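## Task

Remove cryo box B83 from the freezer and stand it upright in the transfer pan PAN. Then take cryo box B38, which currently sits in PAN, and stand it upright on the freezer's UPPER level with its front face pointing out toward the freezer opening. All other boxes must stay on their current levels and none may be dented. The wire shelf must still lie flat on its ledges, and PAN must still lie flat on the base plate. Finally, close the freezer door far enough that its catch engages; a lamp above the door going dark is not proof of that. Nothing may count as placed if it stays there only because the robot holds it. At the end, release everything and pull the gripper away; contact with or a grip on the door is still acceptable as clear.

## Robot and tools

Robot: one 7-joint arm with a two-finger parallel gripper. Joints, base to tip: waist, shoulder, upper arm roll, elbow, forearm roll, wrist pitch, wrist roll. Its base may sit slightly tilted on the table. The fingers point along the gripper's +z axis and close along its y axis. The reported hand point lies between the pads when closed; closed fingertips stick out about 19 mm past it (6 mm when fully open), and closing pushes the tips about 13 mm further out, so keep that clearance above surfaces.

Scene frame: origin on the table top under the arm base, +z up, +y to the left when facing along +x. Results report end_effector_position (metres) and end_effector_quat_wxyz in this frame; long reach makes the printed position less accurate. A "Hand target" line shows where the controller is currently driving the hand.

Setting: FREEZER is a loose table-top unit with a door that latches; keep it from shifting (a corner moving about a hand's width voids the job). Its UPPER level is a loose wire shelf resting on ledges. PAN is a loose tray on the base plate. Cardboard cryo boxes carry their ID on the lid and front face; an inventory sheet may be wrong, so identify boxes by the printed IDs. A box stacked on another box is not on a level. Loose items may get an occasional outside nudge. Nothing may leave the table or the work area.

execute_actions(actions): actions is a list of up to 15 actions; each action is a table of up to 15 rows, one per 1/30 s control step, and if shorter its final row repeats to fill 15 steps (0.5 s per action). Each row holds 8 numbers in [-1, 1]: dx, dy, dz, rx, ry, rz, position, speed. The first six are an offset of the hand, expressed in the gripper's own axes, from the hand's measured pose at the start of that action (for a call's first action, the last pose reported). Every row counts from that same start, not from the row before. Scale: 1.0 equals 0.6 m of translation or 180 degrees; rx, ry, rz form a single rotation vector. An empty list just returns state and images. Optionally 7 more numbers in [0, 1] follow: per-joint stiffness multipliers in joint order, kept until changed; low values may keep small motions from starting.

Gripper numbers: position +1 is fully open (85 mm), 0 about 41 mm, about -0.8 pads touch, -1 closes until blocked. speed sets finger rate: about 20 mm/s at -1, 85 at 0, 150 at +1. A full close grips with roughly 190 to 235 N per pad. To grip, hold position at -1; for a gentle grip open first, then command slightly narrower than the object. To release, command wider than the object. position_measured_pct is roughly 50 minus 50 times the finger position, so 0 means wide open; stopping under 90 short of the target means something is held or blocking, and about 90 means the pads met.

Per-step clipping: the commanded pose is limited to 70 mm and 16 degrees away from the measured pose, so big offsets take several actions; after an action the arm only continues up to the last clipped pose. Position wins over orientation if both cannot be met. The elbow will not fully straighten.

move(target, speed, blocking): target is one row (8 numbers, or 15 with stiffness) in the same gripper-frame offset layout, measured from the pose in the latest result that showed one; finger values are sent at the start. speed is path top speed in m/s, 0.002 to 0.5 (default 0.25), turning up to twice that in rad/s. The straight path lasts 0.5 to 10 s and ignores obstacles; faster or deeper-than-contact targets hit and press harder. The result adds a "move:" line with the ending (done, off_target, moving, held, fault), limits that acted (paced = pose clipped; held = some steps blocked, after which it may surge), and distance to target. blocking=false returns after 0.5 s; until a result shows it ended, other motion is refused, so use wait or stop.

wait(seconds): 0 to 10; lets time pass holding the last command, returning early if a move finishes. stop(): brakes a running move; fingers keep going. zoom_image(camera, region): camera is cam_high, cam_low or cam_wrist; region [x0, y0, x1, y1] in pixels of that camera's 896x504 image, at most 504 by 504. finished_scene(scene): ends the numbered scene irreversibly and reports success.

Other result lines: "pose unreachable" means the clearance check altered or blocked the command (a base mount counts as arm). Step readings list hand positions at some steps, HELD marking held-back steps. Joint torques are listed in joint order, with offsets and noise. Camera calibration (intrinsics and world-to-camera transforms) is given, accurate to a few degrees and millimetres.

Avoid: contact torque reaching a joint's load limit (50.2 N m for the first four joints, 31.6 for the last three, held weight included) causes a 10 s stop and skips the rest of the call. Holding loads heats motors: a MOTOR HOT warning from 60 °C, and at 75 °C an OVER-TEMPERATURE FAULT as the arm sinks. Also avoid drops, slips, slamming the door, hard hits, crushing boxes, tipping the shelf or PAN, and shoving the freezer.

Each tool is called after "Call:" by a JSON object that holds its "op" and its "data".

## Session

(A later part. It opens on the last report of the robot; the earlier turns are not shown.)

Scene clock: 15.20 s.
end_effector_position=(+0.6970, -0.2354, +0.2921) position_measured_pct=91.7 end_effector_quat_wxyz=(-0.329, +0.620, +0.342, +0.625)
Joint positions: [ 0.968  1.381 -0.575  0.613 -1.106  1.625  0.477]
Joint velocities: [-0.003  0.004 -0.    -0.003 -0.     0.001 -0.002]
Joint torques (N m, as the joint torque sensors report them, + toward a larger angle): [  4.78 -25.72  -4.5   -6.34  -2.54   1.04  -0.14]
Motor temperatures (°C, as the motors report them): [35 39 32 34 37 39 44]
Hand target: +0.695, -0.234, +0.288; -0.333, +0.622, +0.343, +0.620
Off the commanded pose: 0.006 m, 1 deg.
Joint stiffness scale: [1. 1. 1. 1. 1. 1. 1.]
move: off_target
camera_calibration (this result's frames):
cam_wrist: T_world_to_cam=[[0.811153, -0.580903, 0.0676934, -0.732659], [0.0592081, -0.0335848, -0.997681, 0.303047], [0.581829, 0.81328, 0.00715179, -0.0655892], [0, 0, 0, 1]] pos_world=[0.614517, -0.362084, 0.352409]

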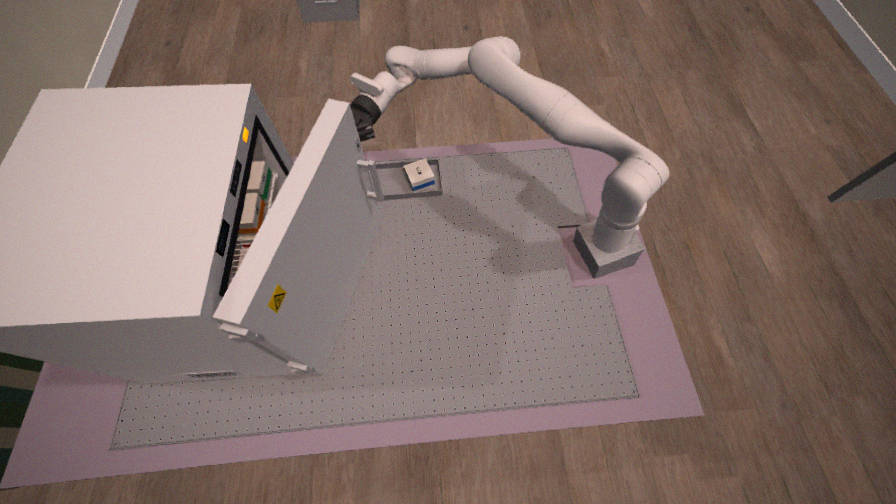

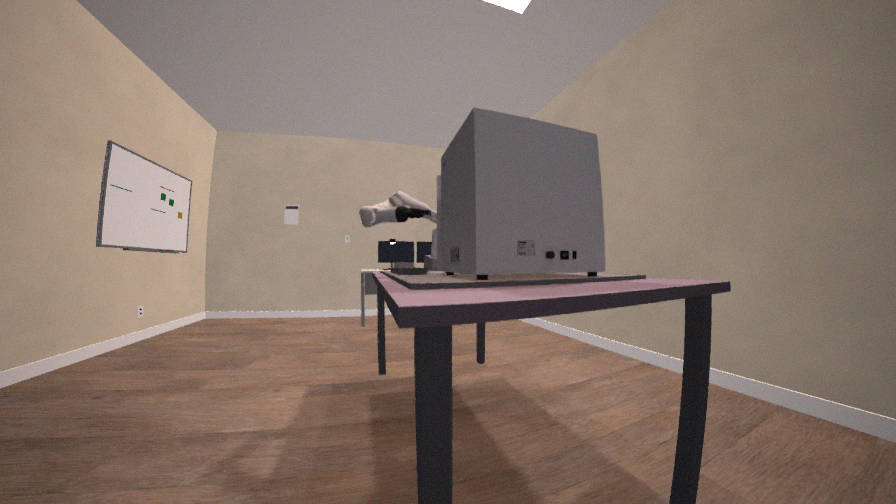

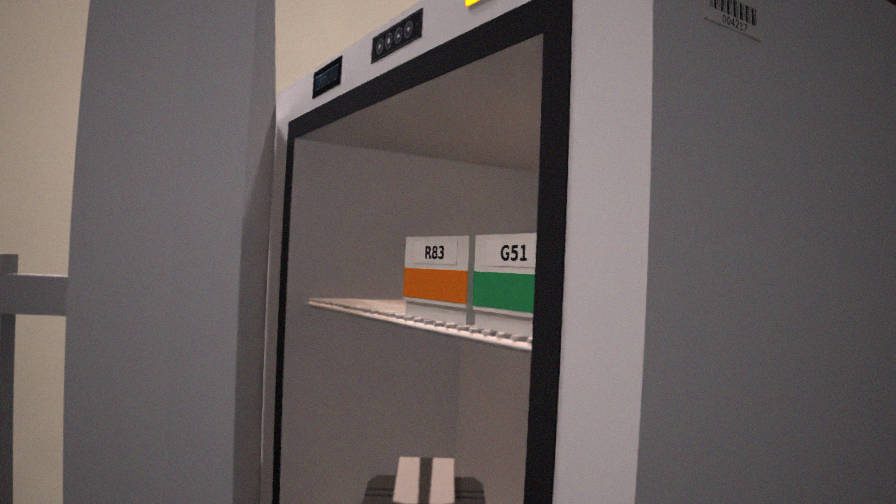

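Call:
{"op": "move", "data": {"target": [0,0,0.15,0,0,0,-1,0], "speed": 0.1}}

Call:
{"op": "move", "data": {"target": [0,-0.4,0.06,0,0,0,-1,0], "speed": 0.08}}

Call:
{"op": "move", "data": {"target": [0,-0.22,0.25,0,0,0,-1,0], "speed": 0.08}}

Call:
{"op": "move", "data": {"target": [0.05,0.3,-0.18,-0.32,0,0,1,0]}}

Scene clock: 16.93 s.
end_effector_position=(+0.7435, -0.1630, +0.2886) position_measured_pct=91.7 end_effector_quat_wxyz=(-0.331, +0.623, +0.342, +0.621)
Joint positions: [ 0.884  1.326 -0.611  0.739 -1.12   1.468  0.535]
Joint velocities: [-0.    -0.    -0.    -0.001  0.001 -0.002  0.001]
Joint torques (N m, as the joint torque sensors report them, + toward a larger angle): [  3.53 -25.97  -5.49  -6.02  -2.31   1.43  -0.18]
Motor temperatures (°C, as the motors report them): [35 39 32 34 37 39 44]
Hand target: +0.746, -0.160, +0.292; -0.329, +0.620, +0.342, +0.625
Off the commanded pose: 0.005 m, 1 deg.
Joint stiffness scale: [1. 1. 1. 1. 1. 1. 1.]
move: off_target
camera_calibration (this result's frames):
cam_wrist: T_world_to_cam=[[0.812748, -0.579291, 0.0621543, -0.727387], [0.0506233, -0.0360616, -0.998067, 0.305294], [0.580413, 0.814323, 0.0000166487, -0.148242], [0, 0, 0, 1]] pos_world=[0.661768, -0.289643, 0.349917]

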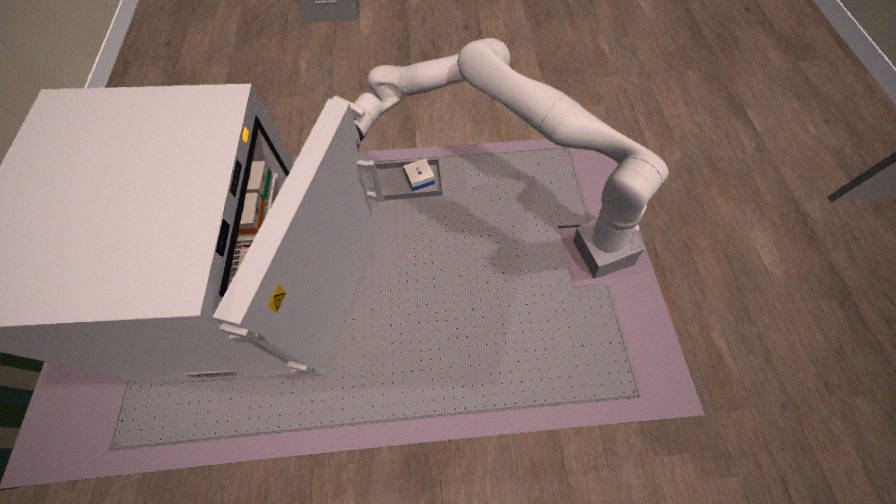

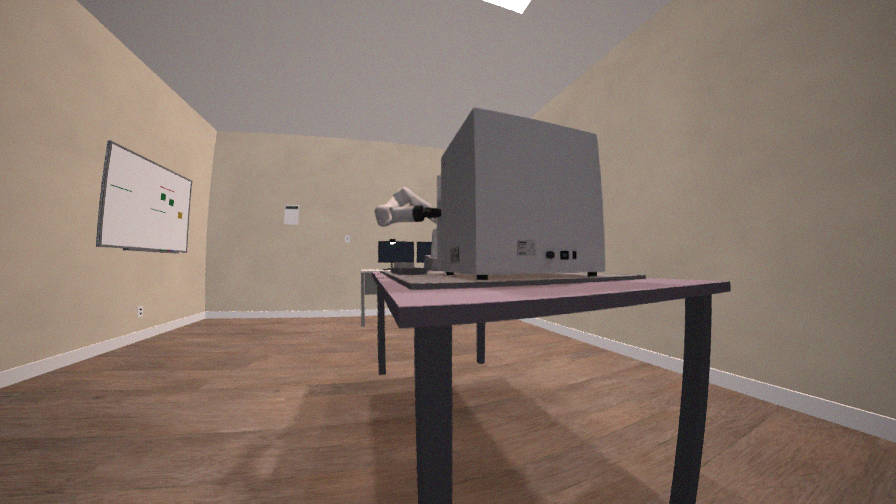

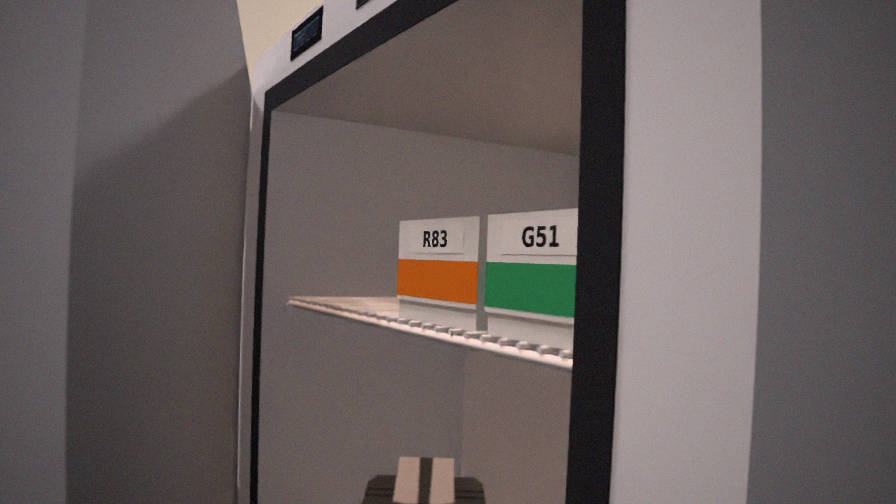

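Scene clock: 20.30 s.
end_effector_position=(+0.5606, -0.0014, +0.2837) position_measured_pct=91.7 end_effector_quat_wxyz=(-0.335, +0.622, +0.343, +0.620)
Joint positions: [ 1.107  1.07  -0.694  1.841 -1.292  1.188  1.273]
Joint velocities: [ 0.    -0.004 -0.     0.003 -0.004  0.001  0.005]
Joint torques (N m, as the joint torque sensors report them, + toward a larger angle): [  2.6  -16.89  -5.84  -1.08  -0.46   2.67  -0.4 ]
Motor temperatures (°C, as the motors report them): [35 39 32 34 37 39 44]
Hand target: +0.562, -0.002, +0.285; -0.331, +0.623, +0.343, +0.621
Off the commanded pose: 0.002 m, 1 deg.
Joint stiffness scale: [1. 1. 1. 1. 1. 1. 1.]
move: done
camera_calibration (this result's frames):
cam_wrist: T_world_to_cam=[[0.817449, -0.573097, 0.0577691, -0.486211], [0.0482606, -0.0317956, -0.998329, 0.316943], [0.573976, 0.81887, 0.00166678, -0.170552], [0, 0, 0, 1]] pos_world=[0.480049, -0.128908, 0.344786]

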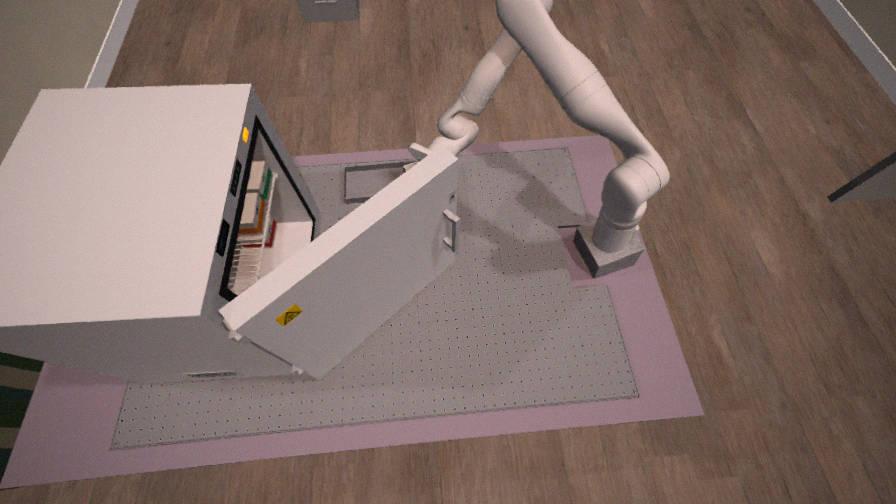

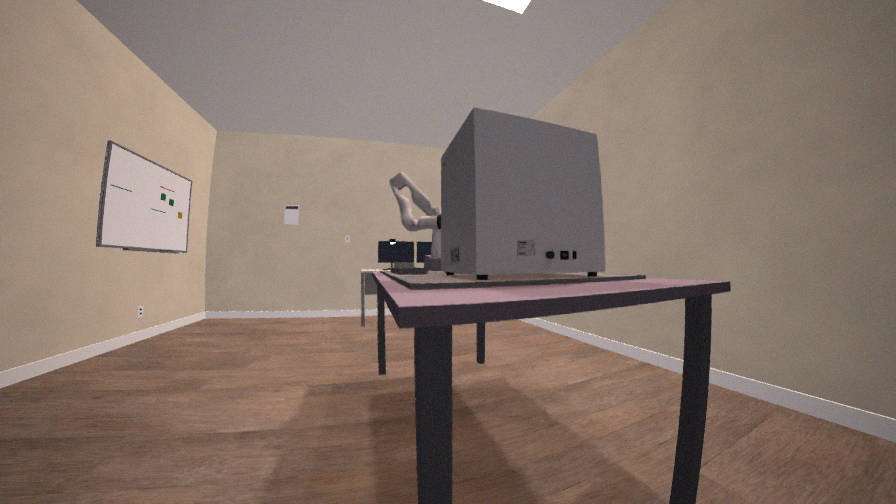

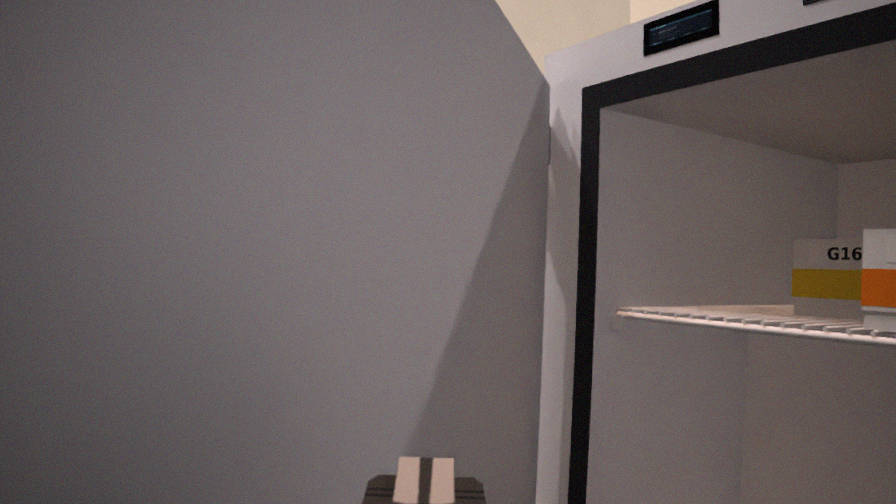

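Scene clock: 23.27 s.
end_effector_position=(+0.5313, +0.1947, +0.2812) position_measured_pct=91.7 end_effector_quat_wxyz=(-0.334, +0.622, +0.345, +0.619)
Joint positions: [ 0.813  1.083 -0.843  2.216 -1.886  1.007  1.909]
Joint velocities: [-0.007 -0.001 -0.001 -0.    -0.002 -0.    -0.001]
Joint torques (N m, as the joint torque sensors report them, + toward a larger angle): [  1.44 -14.86  -6.86   1.34   1.21   2.57  -0.24]
Motor temperatures (°C, as the motors report them): [35 39 32 34 37 39 44]
Hand target: +0.531, +0.197, +0.282; -0.335, +0.621, +0.343, +0.620
Off the commanded pose: 0.002 m, 0 deg.
Joint stiffness scale: [1. 1. 1. 1. 1. 1. 1.]
move: done
camera_calibration (this result's frames):
cam_wrist: T_world_to_cam=[[0.818404, -0.571377, 0.0611774, -0.351575], [0.0493702, -0.0361548, -0.998126, 0.322208], [0.572519, 0.819891, -0.00138019, -0.312848], [0, 0, 0, 1]] pos_world=[0.450934, 0.0672683, 0.342681]

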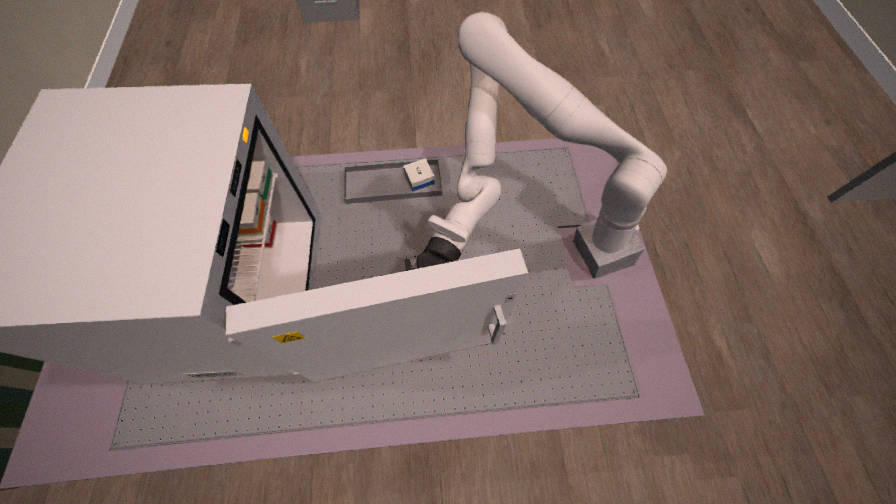

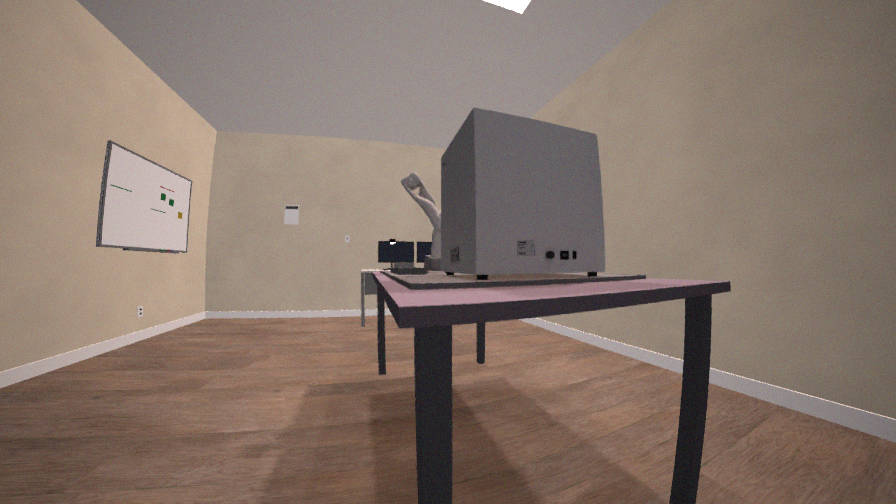

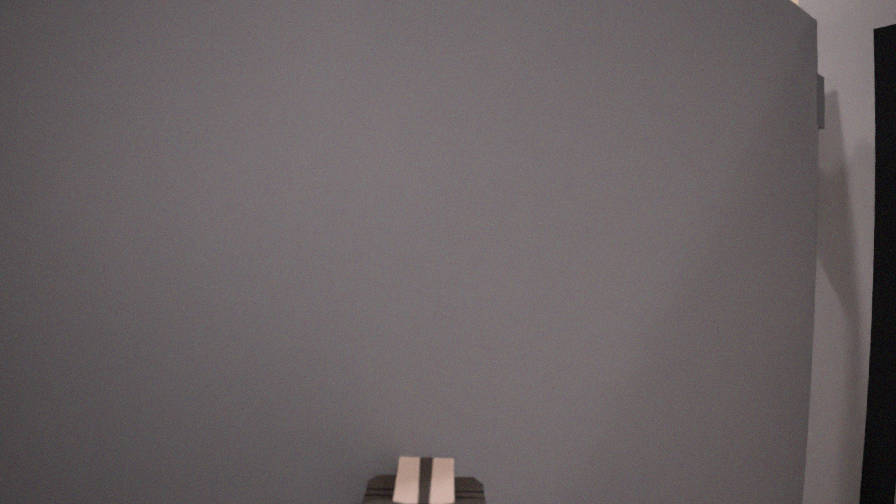

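Scene clock: 25.80 s.
end_effector_position=(+0.6234, +0.0089, +0.3142) position_measured_pct=0.0 end_effector_quat_wxyz=(+0.002, +0.706, +0.005, +0.708)
Joint positions: [ 0.687  1.109 -1.011  2.429 -2.976  1.79   2.419]
Joint velocities: [-0.007 -0.     0.    -0.001 -0.001  0.002  0.001]
Joint torques (N m, as the joint torque sensors report them, + toward a larger angle): [  1.97 -15.82  -5.49   0.37   2.42   2.08  -0.15]
Motor temperatures (°C, as the motors report them): [35 39 32 34 37 39 44]
Hand target: +0.625, +0.008, +0.315; +0.005, +0.705, +0.003, +0.709
Off the commanded pose: 0.002 m, 1 deg.
Joint stiffness scale: [1. 1. 1. 1. 1. 1. 1.]
move: done
camera_calibration (this result's frames):
cam_wrist: T_world_to_cam=[[-0.0358705, -0.997615, 0.0589655, 0.00189681], [0.0105013, -0.0593765, -0.99818, 0.368343], [0.999301, -0.035186, 0.0126062, -0.476031], [0, 0, 0, 1]] pos_world=[0.471898, 0.00701356, 0.373562]

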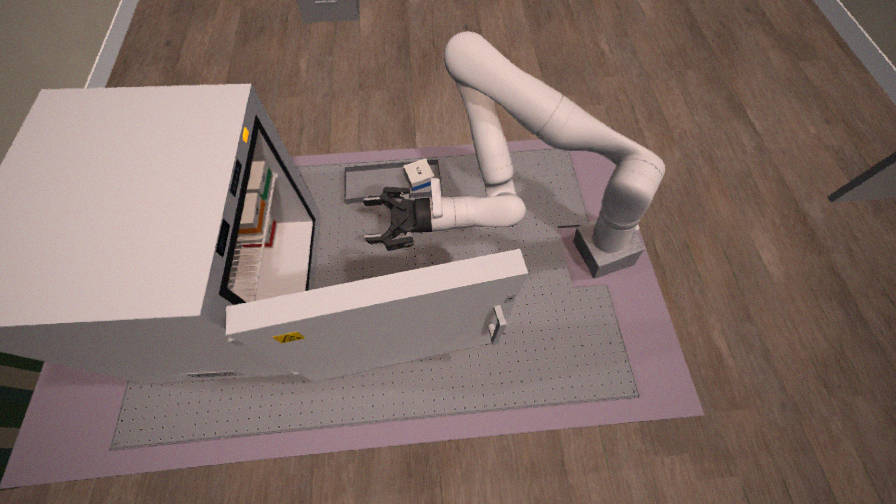

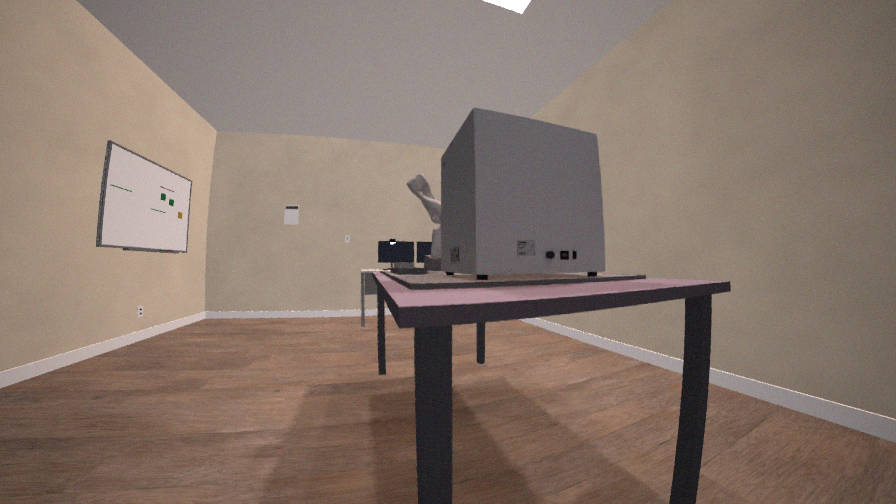

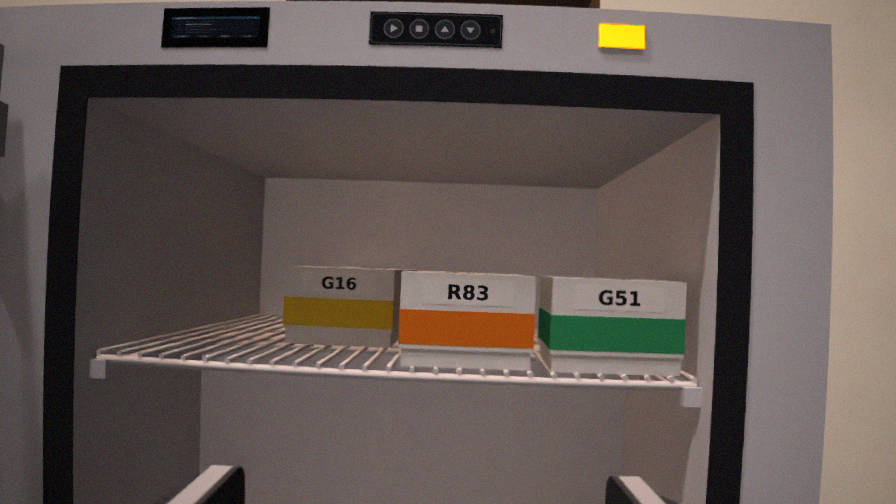

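Check lower first.

Call:
{"op": "move", "data": {"target": [-0.2,0,0.1,0,-0.12,0,1,0]}}

Call:
{"op": "move", "data": {"target": [0.3,0.05,0.05,0,0.07,0,1,0]}}

Scene clock: 27.10 s.
end_effector_position=(+0.6832, +0.0079, +0.1957) position_measured_pct=0.0 end_effector_quat_wxyz=(+0.000, +0.825, +0.002, +0.566)
Joint positions: [ 0.684  1.083 -1.021  2.175 -3.281  1.274  2.411]
Joint velocities: [-0.003 -0.001  0.001 -0.001  0.001 -0.002 -0.001]
Joint torques (N m, as the joint torque sensors report them, + toward a larger angle): [  1.96 -17.61  -6.29  -1.19   2.08   1.63  -0.26]
Motor temperatures (°C, as the motors report them): [35 39 32 34 37 39 44]
Hand target: +0.684, +0.007, +0.194; +0.003, +0.826, +0.004, +0.563
Off the commanded pose: 0.001 m, 1 deg.
Joint stiffness scale: [1. 1. 1. 1. 1. 1. 1.]
move: done
camera_calibration (this result's frames):
cam_wrist: T_world_to_cam=[[-0.0170935, -0.997919, 0.0621724, -0.00342888], [-0.35276, -0.0521638, -0.934259, 0.485013], [0.935558, -0.0379017, -0.351134, -0.419578], [0, 0, 0, 1]] pos_world=[0.563574, 0.00597565, 0.306013]

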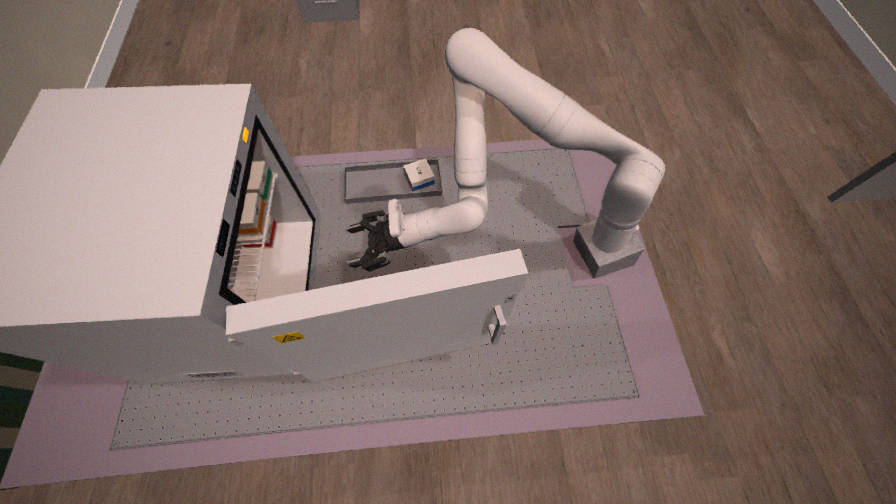

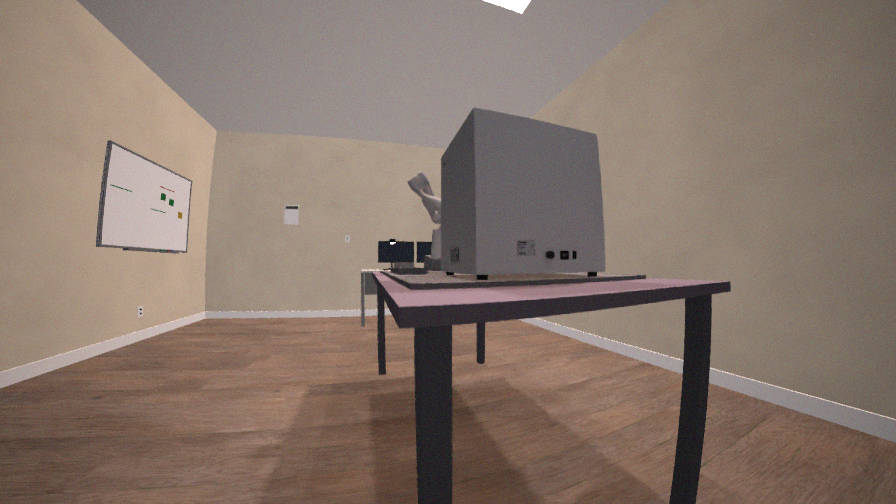

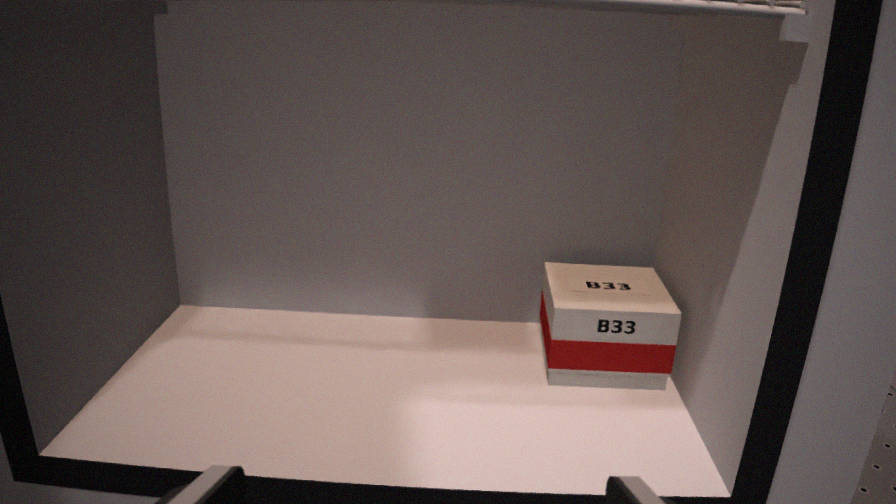

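Scene clock: 28.37 s.
end_effector_position=(+0.7747, -0.0237, +0.3484) position_measured_pct=0.0 end_effector_quat_wxyz=(+0.003, +0.760, -0.000, +0.650)
Joint positions: [ 0.812  0.91  -1.158  1.954 -3.262  1.029  2.409]
Joint velocities: [ 0.003 -0.    -0.001 -0.001 -0.001 -0.001  0.   ]
Joint torques (N m, as the joint torque sensors report them, + toward a larger angle): [  2.15 -17.99  -7.11  -4.63   2.02   1.9   -0.13]
Motor temperatures (°C, as the motors report them): [35 39 32 34 37 39 44]
Hand target: +0.776, -0.022, +0.353; +0.000, +0.758, +0.002, +0.653
Off the commanded pose: 0.005 m, 1 deg.
Joint stiffness scale: [1. 1. 1. 1. 1. 1. 1.]
move: off_target
camera_calibration (this result's frames):
cam_wrist: T_world_to_cam=[[-0.0358117, -0.99766, 0.0582447, -0.0270103], [-0.148082, -0.0523413, -0.987589, 0.518373], [0.988326, -0.0439922, -0.145861, -0.565329], [0, 0, 0, 1]] pos_world=[0.634524, -0.0246848, 0.431053]

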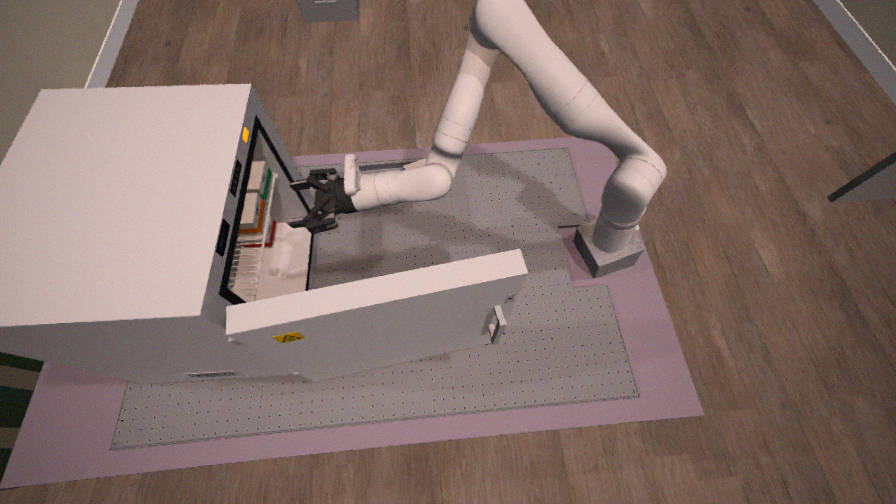

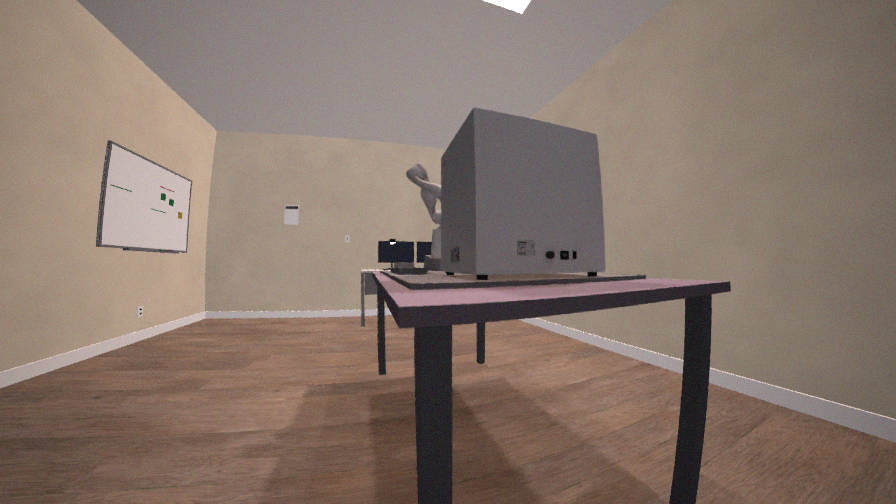

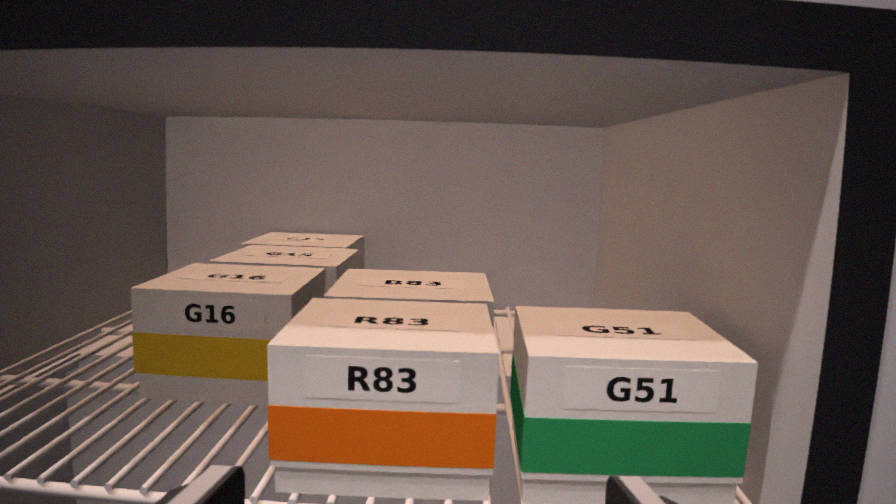

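Call:
{"op": "move", "data": {"target": [0.02,-0.028,0.095,0,0,0,1,0], "speed": 0.08}}

Call:
{"op": "move", "data": {"target": [0.01,0,0.05,0,0,0,1,0], "speed": 0.02}}

Scene clock: 29.73 s.
end_effector_position=(+0.8324, -0.0062, +0.3565) position_measured_pct=0.0 end_effector_quat_wxyz=(+0.002, +0.757, -0.000, +0.654)
Joint positions: [ 0.708  0.933 -1.132  1.757 -3.306  0.928  2.458]
Joint velocities: [-0.006 -0.001  0.005 -0.001  0.     0.001  0.001]
Joint torques (N m, as the joint torque sensors report them, + toward a larger angle): [  2.27 -19.83  -7.74  -5.46   2.16   1.49  -0.13]
Motor temperatures (°C, as the motors report them): [35 39 32 34 37 39 44]
Hand target: +0.833, -0.007, +0.351; +0.003, +0.760, -0.000, +0.650
Off the commanded pose: 0.005 m, 1 deg.
Joint stiffness scale: [1. 1. 1. 1. 1. 1. 1.]
move: off_target
camera_calibration (this result's frames):
cam_wrist: T_world_to_cam=[[-0.0348288, -0.997804, 0.0563433, -0.00805402], [-0.137462, -0.0510588, -0.98919, 0.527549], [0.989895, -0.0421974, -0.135381, -0.625418], [0, 0, 0, 1]] pos_world=[0.691335, -0.00749131, 0.43763]

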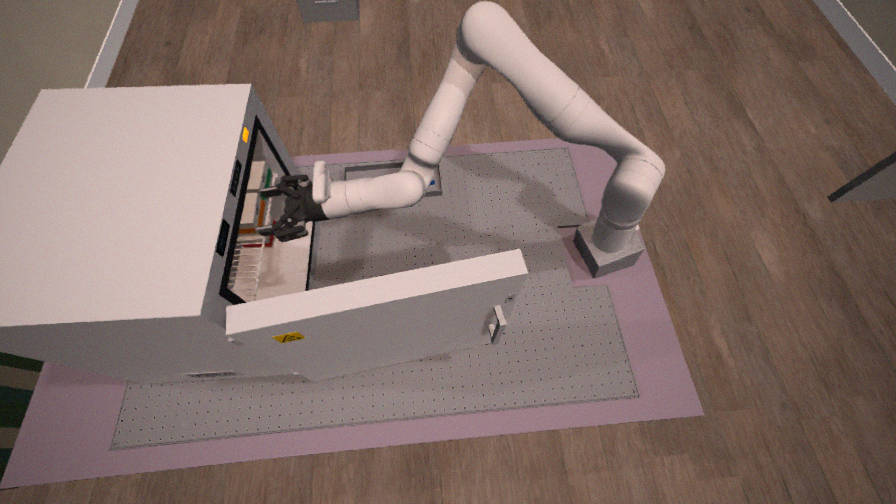

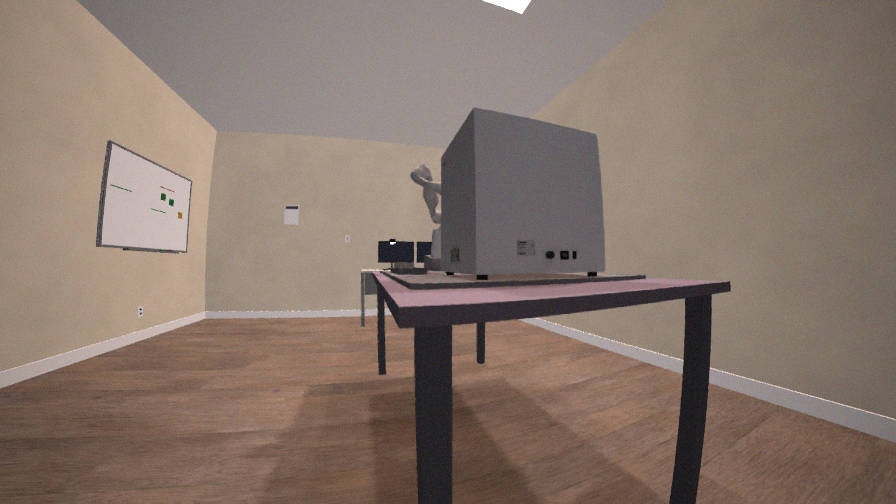

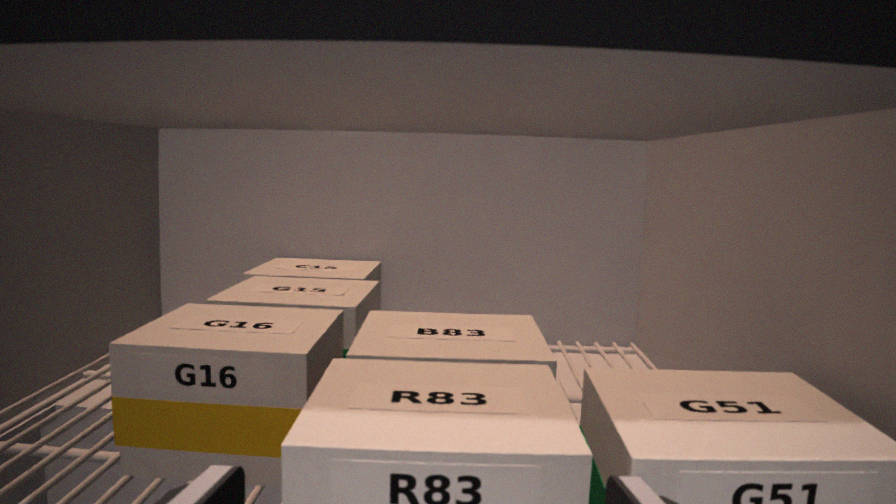

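Scene clock: 31.53 s.
end_effector_position=(+0.8623, -0.0048, +0.3632) position_measured_pct=0.0 end_effector_quat_wxyz=(+0.000, +0.753, +0.000, +0.658)
Joint positions: [ 0.667  0.944 -1.109  1.648 -3.31   0.86   2.466]
Joint velocities: [-0.006 -0.     0.006 -0.005 -0.    -0.001  0.   ]
Joint torques (N m, as the joint torque sensors report them, + toward a larger angle): [  2.29 -21.1   -7.23  -5.62   2.01   1.71  -0.08]
Motor temperatures (°C, as the motors report them): [35 39 32 34 37 39 44]
Hand target: +0.863, -0.006, +0.358; +0.002, +0.757, -0.000, +0.654
Off the commanded pose: 0.005 m, 1 deg.
Joint stiffness scale: [1. 1. 1. 1. 1. 1. 1.]
move: off_target
camera_calibration (this result's frames):
cam_wrist: T_world_to_cam=[[-0.0332479, -0.997974, 0.0542467, -0.0066447], [-0.127342, -0.0496044, -0.990618, 0.530092], [0.991302, -0.0398439, -0.125434, -0.658812], [0, 0, 0, 1]] pos_world=[0.720364, -0.00658594, 0.442842]

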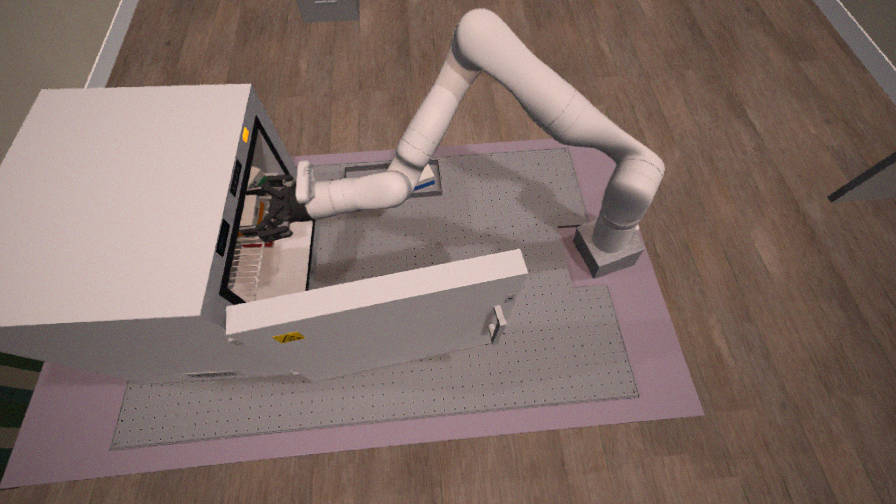

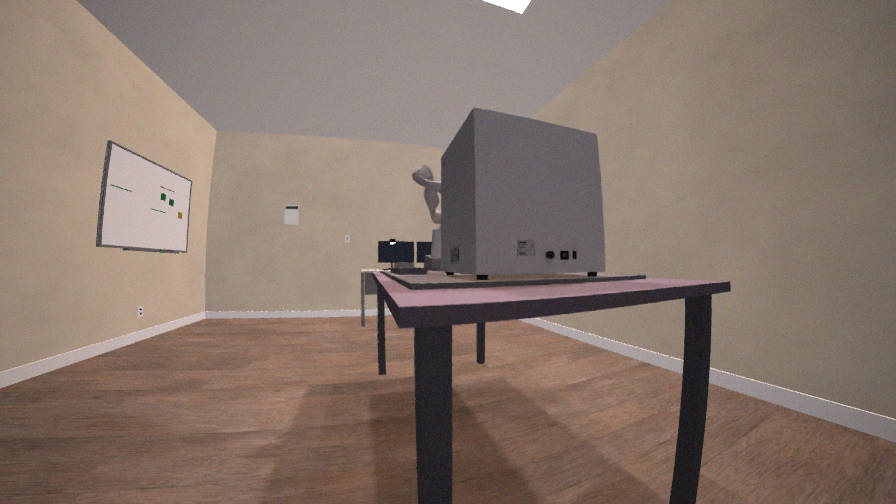

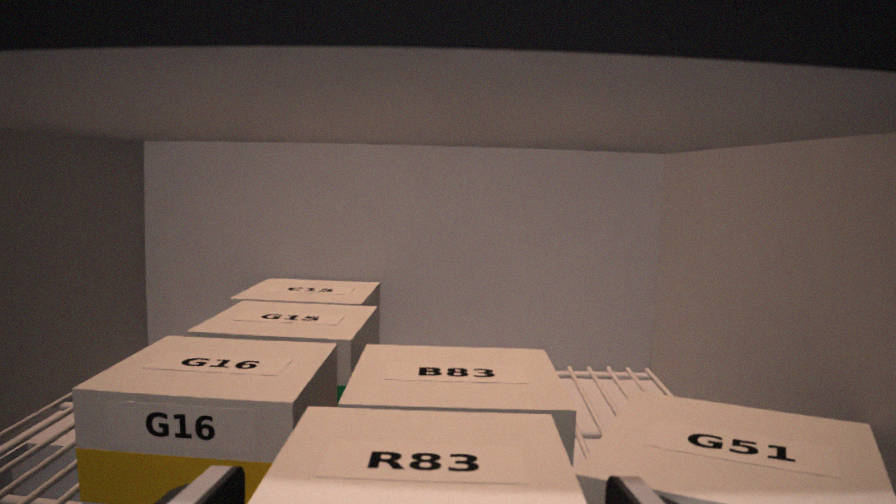

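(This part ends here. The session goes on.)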